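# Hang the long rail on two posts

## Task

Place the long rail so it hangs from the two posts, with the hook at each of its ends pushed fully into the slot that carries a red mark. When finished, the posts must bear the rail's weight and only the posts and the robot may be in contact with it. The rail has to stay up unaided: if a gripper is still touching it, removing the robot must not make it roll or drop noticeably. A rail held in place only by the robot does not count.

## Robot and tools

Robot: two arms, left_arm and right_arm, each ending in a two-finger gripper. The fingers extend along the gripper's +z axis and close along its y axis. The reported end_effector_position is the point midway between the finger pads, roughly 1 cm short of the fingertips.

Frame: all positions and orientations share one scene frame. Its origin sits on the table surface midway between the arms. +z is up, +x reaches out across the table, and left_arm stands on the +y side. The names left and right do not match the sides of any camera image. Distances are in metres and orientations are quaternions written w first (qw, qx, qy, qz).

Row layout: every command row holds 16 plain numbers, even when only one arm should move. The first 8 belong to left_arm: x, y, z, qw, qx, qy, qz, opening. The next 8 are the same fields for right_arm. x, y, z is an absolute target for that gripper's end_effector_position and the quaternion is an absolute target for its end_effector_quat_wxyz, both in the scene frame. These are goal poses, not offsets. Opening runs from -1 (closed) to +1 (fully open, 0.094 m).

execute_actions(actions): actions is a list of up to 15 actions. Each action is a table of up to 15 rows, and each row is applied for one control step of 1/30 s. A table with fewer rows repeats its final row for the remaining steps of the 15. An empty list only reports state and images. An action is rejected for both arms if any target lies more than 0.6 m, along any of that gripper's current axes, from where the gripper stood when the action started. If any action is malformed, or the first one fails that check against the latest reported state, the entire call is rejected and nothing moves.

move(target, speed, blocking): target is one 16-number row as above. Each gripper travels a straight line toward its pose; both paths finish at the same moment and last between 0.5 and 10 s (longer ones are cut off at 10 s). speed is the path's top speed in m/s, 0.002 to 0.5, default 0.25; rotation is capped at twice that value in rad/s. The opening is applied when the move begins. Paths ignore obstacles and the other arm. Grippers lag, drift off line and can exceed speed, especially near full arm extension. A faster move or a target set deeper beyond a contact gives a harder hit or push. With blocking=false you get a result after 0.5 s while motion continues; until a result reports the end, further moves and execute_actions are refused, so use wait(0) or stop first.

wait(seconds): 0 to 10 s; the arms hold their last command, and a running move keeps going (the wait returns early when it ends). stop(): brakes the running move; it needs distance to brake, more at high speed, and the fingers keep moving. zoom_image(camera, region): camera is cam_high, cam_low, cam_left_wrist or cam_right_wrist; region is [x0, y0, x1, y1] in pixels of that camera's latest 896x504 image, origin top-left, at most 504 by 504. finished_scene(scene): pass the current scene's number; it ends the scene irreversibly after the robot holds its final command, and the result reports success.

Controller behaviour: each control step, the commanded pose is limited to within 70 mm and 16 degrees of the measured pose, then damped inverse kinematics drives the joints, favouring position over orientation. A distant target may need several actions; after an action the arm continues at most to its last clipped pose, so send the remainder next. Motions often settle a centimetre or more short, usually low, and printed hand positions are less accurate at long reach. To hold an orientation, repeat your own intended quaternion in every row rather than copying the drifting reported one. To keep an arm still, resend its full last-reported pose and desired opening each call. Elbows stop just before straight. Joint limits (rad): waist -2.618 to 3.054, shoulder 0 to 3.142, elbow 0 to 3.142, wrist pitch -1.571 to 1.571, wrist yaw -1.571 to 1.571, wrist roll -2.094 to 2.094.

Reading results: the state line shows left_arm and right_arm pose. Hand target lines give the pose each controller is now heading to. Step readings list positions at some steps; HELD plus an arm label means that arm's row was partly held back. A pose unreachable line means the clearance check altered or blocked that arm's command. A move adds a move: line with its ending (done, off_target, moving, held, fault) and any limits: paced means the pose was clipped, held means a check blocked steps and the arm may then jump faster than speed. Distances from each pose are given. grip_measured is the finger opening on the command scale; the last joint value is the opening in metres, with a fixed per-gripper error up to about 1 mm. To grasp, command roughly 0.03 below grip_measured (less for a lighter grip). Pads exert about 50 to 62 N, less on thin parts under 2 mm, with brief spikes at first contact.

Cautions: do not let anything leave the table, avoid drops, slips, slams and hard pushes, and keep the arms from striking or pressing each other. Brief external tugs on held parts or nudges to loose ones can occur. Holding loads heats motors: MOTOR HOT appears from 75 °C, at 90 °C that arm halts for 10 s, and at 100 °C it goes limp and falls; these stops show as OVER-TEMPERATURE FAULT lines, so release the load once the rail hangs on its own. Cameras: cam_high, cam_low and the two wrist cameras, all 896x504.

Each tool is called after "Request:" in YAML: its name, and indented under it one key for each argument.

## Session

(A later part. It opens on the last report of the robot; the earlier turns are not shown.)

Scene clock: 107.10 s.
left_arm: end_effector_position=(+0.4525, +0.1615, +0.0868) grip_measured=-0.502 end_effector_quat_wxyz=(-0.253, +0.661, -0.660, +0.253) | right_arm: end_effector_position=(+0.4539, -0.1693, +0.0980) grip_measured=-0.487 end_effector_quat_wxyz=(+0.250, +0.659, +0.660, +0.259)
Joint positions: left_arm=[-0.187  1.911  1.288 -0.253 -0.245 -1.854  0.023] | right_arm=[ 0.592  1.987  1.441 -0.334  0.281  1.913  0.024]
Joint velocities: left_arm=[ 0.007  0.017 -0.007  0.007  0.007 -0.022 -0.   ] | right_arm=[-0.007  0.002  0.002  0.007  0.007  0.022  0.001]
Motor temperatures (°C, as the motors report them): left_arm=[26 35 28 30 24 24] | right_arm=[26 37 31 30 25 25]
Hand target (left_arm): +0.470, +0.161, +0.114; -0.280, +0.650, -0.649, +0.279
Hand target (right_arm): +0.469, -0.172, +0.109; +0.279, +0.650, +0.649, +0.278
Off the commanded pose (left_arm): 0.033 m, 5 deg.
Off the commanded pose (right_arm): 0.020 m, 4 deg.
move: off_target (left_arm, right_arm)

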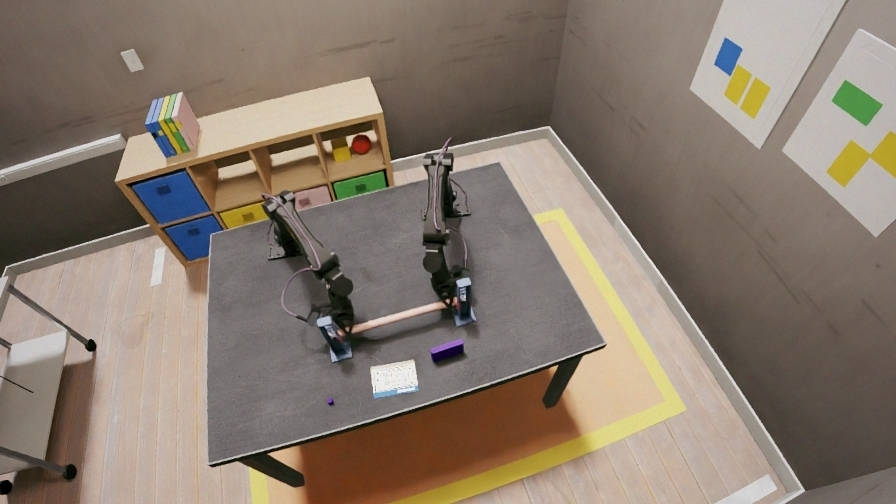

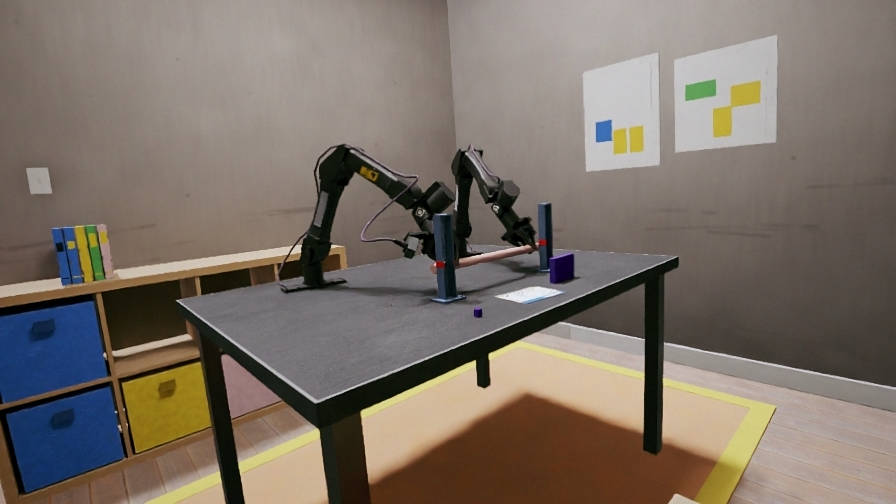

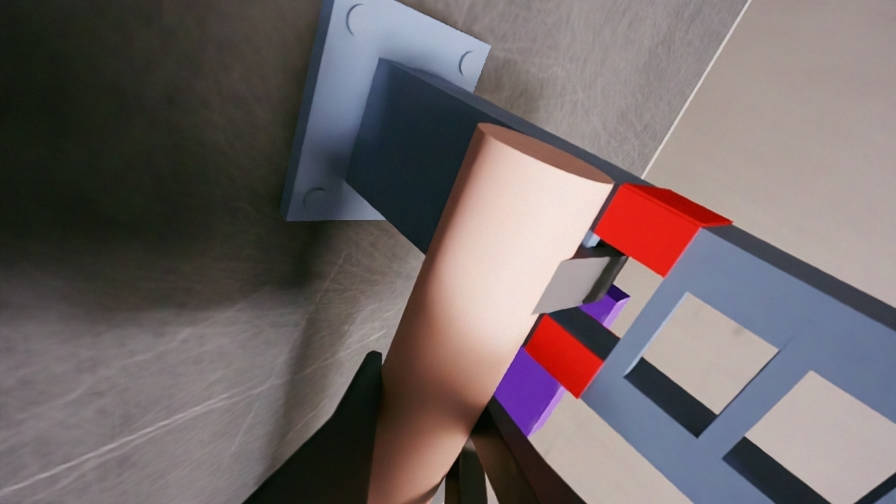

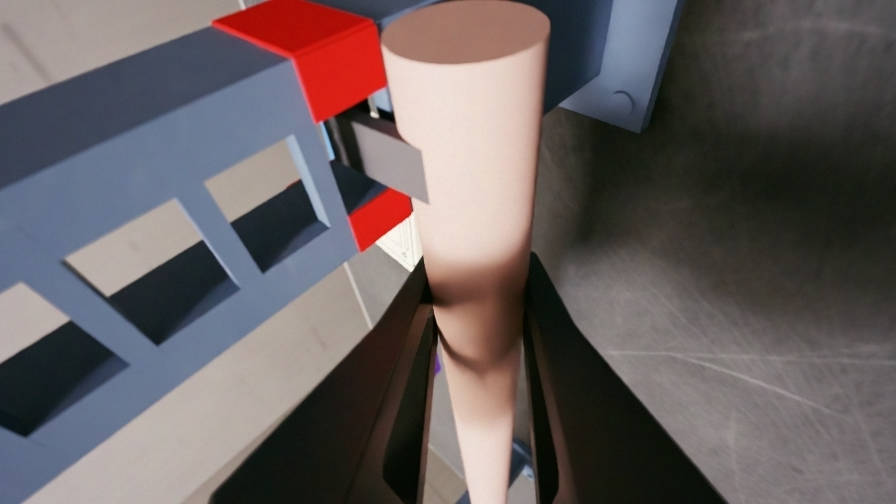

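Request:
move:
  target: [0.468,0.161,0.104,-0.28,0.65,-0.65,0.28,-0.53,0.471,-0.17,0.096,0.28,0.65,0.65,0.28,-0.52]
  speed: 0.02

Request:
move:
  target: [0.462,0.161,0.1,-0.28,0.65,-0.65,0.28,-0.1,0.462,-0.17,0.098,0.28,0.65,0.65,0.28,-0.1]
  speed: 0.02

Request:
move:
  target: [0.41,0.161,0.155,-0.28,0.65,-0.65,0.28,-0.1,0.41,-0.17,0.155,0.28,0.65,0.65,0.28,-0.1]
  speed: 0.1

Scene clock: 109.60 s.
left_arm: end_effector_position=(+0.4525, +0.1616, +0.0864) grip_measured=-0.502 end_effector_quat_wxyz=(-0.253, +0.660, -0.661, +0.252) | right_arm: end_effector_position=(+0.4541, -0.1695, +0.0945) grip_measured=-0.487 end_effector_quat_wxyz=(+0.249, +0.662, +0.657, +0.260)
Joint positions: left_arm=[-0.187  1.911  1.288 -0.253 -0.246 -1.852  0.023] | right_arm=[ 0.592  1.992  1.434 -0.323  0.282  1.922  0.024]
Joint velocities: left_arm=[-0.002  0.002 -0.012 -0.007 -0.037  0.022  0.001] | right_arm=[-0.007 -0.022  0.002 -0.037 -0.022  0.037  0.   ]
Motor temperatures (°C, as the motors report them): left_arm=[26 35 28 31 24 24] | right_arm=[26 36 31 31 25 25]
Hand target (left_arm): +0.467, +0.162, +0.105; -0.280, +0.650, -0.649, +0.278
Hand target (right_arm): +0.469, -0.170, +0.097; +0.278, +0.651, +0.650, +0.277
Off the commanded pose (left_arm): 0.023 m, 5 deg.
Off the commanded pose (right_arm): 0.017 m, 5 deg.
move: off_target (left_arm, right_arm)

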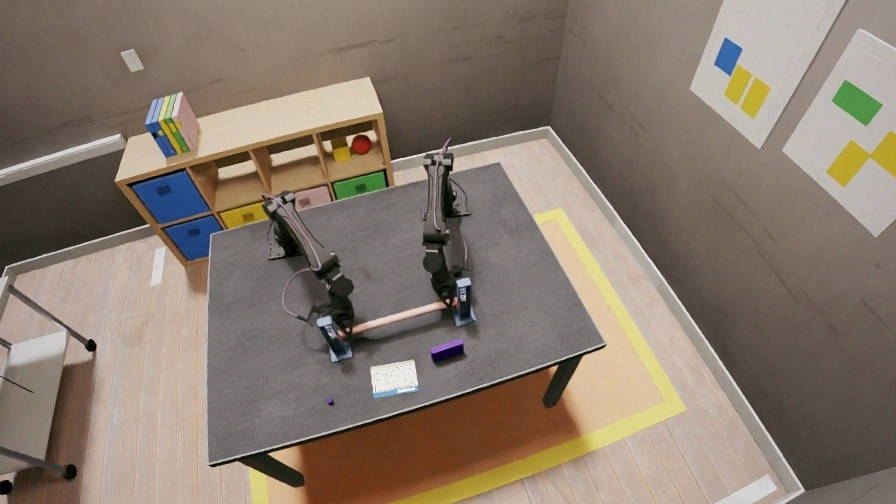

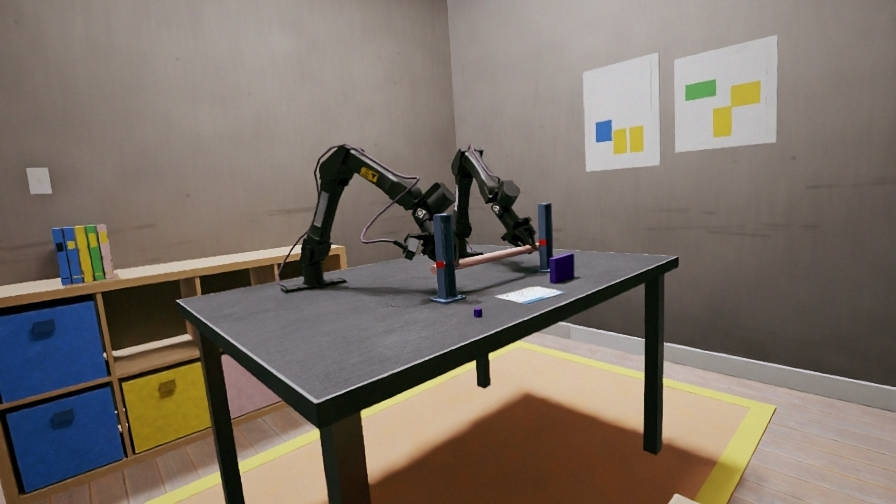

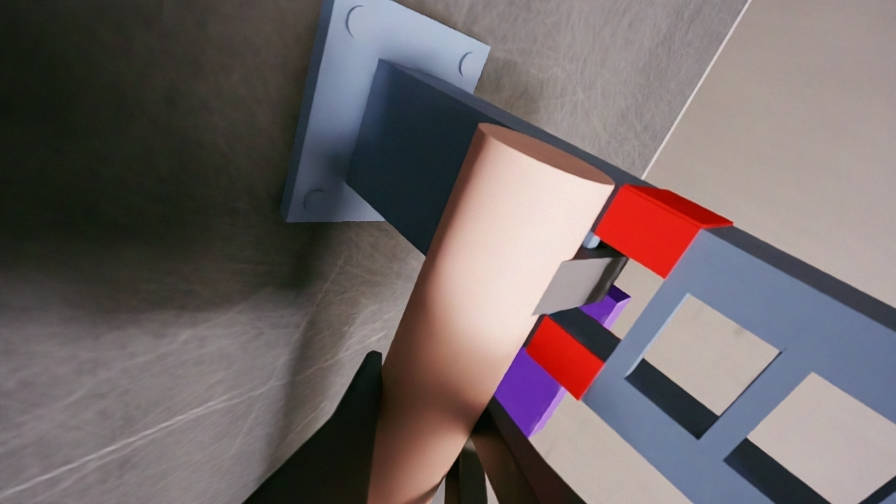

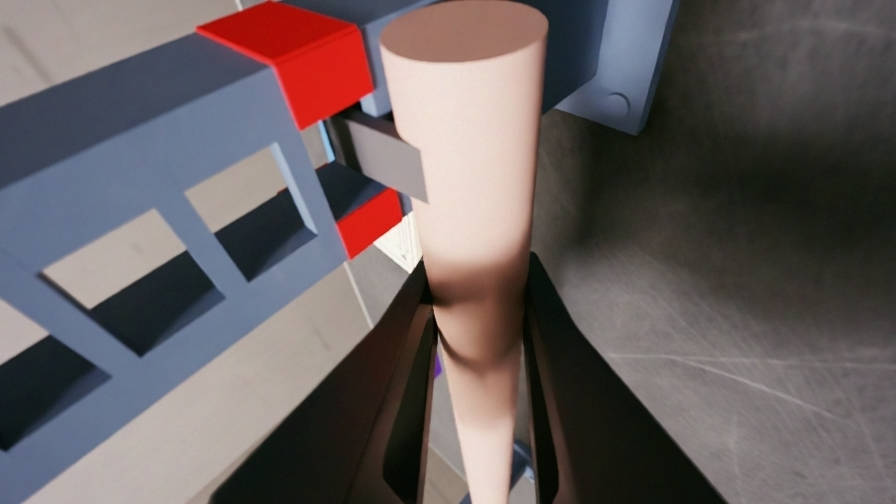

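Scene clock: 111.90 s.
left_arm: end_effector_position=(+0.4569, +0.1599, +0.0873) grip_measured=-0.102 end_effector_quat_wxyz=(-0.260, +0.657, -0.655, +0.267) | right_arm: end_effector_position=(+0.4602, -0.1686, +0.0944) grip_measured=-0.102 end_effector_quat_wxyz=(+0.263, +0.655, +0.651, +0.279)
Joint positions: left_arm=[-0.187  1.911  1.267 -0.195 -0.246 -1.85   0.042] | right_arm=[ 0.592  1.992  1.398 -0.236  0.293  1.908  0.042]
Joint velocities: left_arm=[-0.012 -0.007 -0.042  0.066 -0.037  0.066 -0.   ] | right_arm=[-0.027 -0.007  0.007  0.066 -0.037  0.066 -0.001]
Motor temperatures (°C, as the motors report them): left_arm=[26 35 28 31 24 24] | right_arm=[26 37 31 31 25 25]
Hand target (left_arm): +0.462, +0.161, +0.100; -0.280, +0.650, -0.650, +0.279
Hand target (right_arm): +0.462, -0.170, +0.098; +0.279, +0.650, +0.649, +0.280
Off the commanded pose (left_arm): 0.014 m, 3 deg.
Off the commanded pose (right_arm): 0.004 m, 2 deg.
move: off_target (left_arm)

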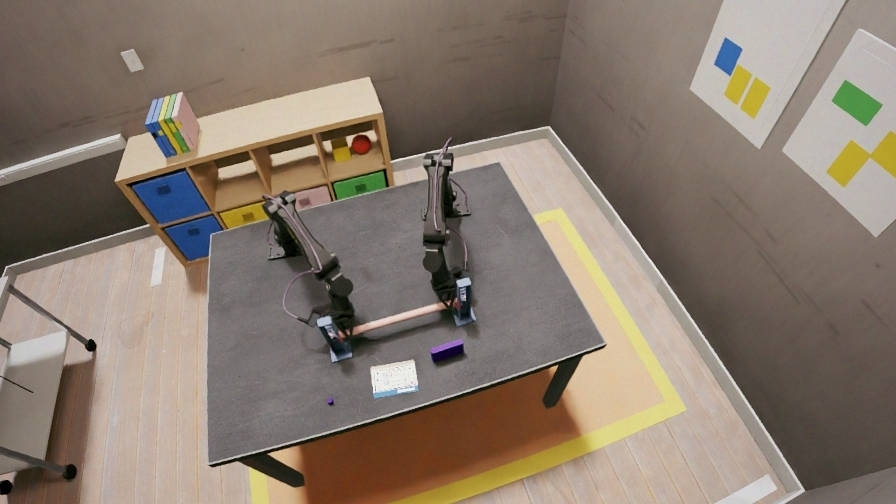

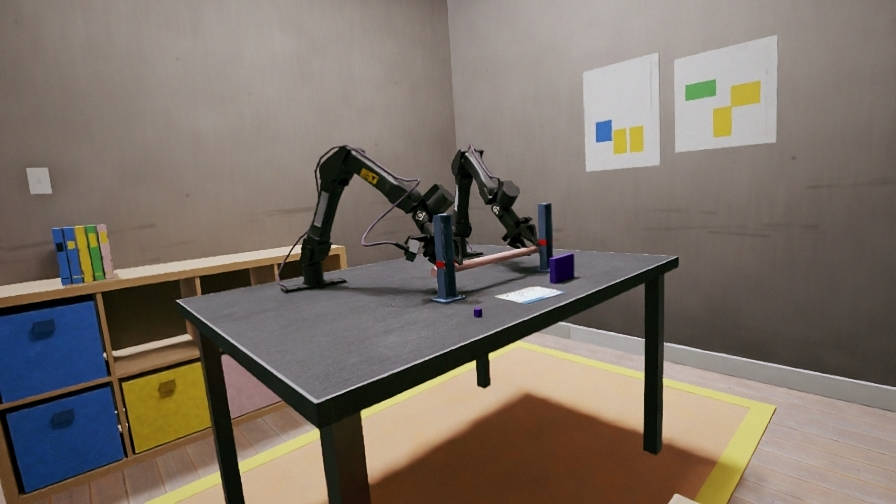

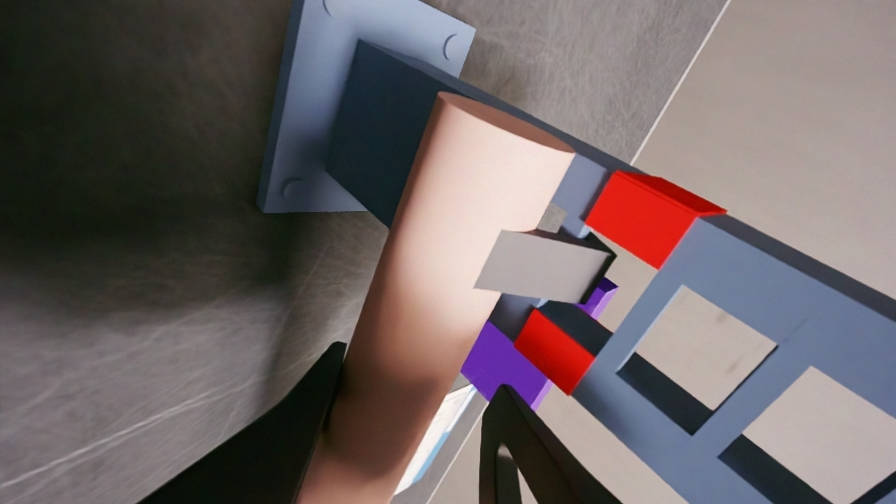

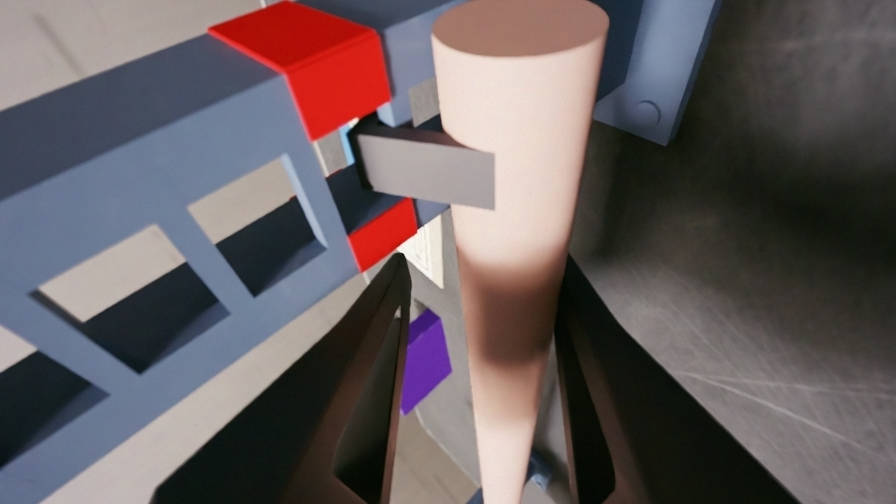

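Scene clock: 113.23 s.
left_arm: end_effector_position=(+0.4153, +0.1586, +0.1494) grip_measured=-0.102 end_effector_quat_wxyz=(-0.272, +0.649, -0.651, +0.284) | right_arm: end_effector_position=(+0.4164, -0.1677, +0.1552) grip_measured=-0.102 end_effector_quat_wxyz=(+0.275, +0.650, +0.647, +0.291)
Joint positions: left_arm=[-0.237  1.682  1.211 -0.334 -0.285 -1.875  0.042] | right_arm=[ 0.65   1.775  1.336 -0.369  0.345  1.941  0.042]
Joint velocities: left_arm=[-0.007  0.002  0.012 -0.051 -0.081 -0.081 -0.001] | right_arm=[ 0.012 -0.012 -0.002 -0.037 -0.037  0.037 -0.001]
Motor temperatures (°C, as the motors report them): left_arm=[26 36 28 31 24 24] | right_arm=[26 37 30 31 25 25]
Hand target (left_arm): +0.410, +0.161, +0.154; -0.279, +0.649, -0.650, +0.279
Hand target (right_arm): +0.409, -0.171, +0.155; +0.279, +0.650, +0.649, +0.280
Off the commanded pose (left_arm): 0.008 m, 1 deg.
Off the commanded pose (right_arm): 0.007 m, 1 deg.
move: done

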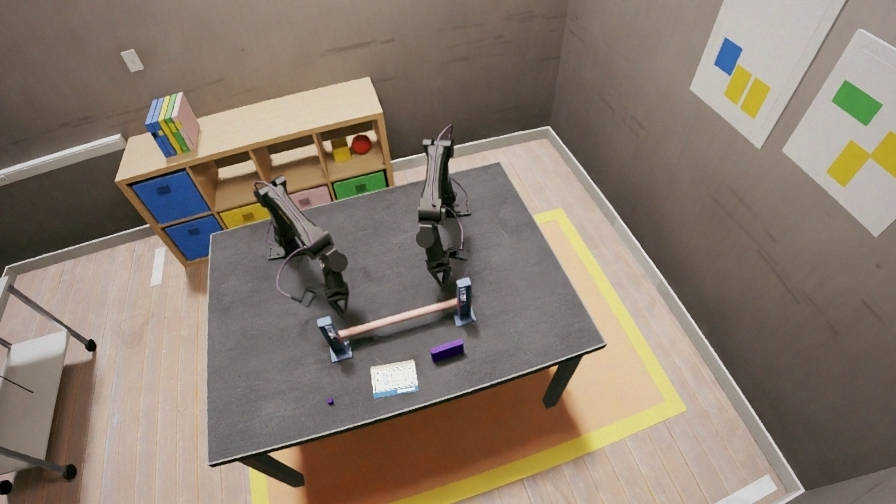

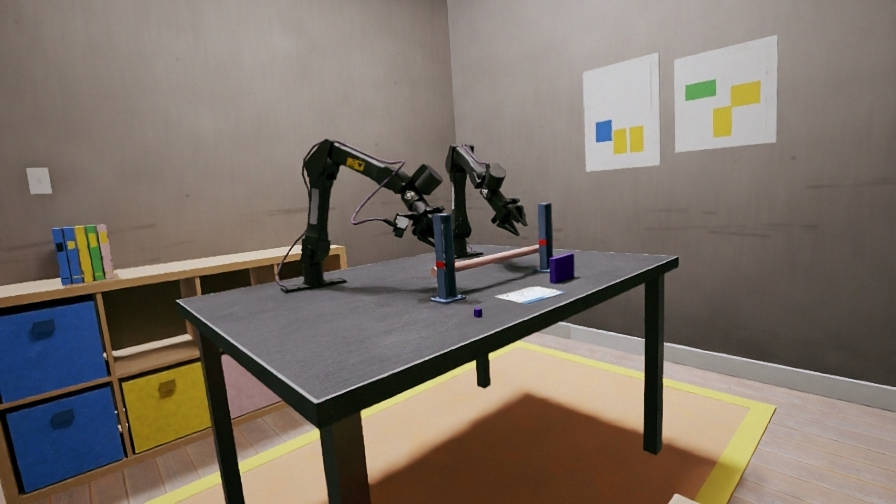

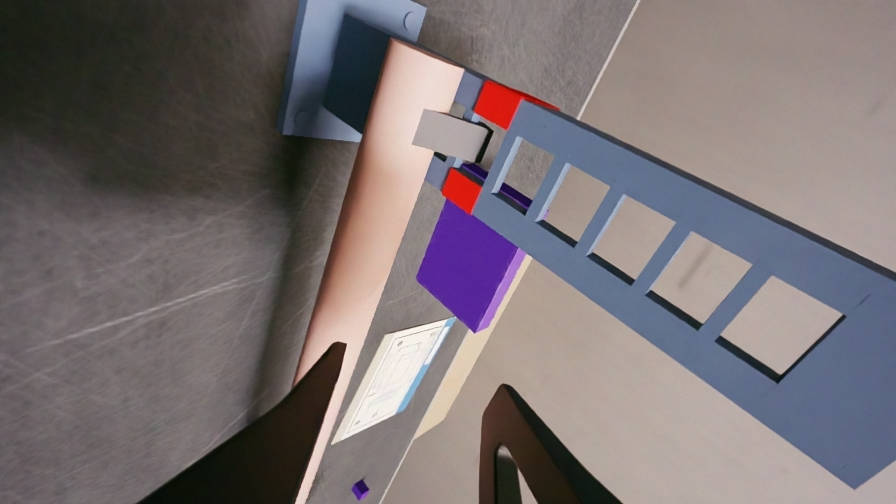

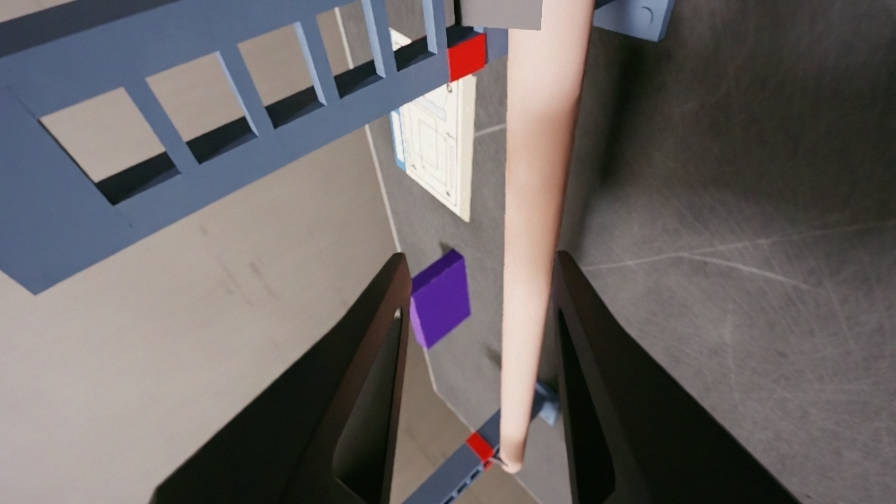

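Request:
finished_scene:
  scene: 1

The scene is finished: the task was done.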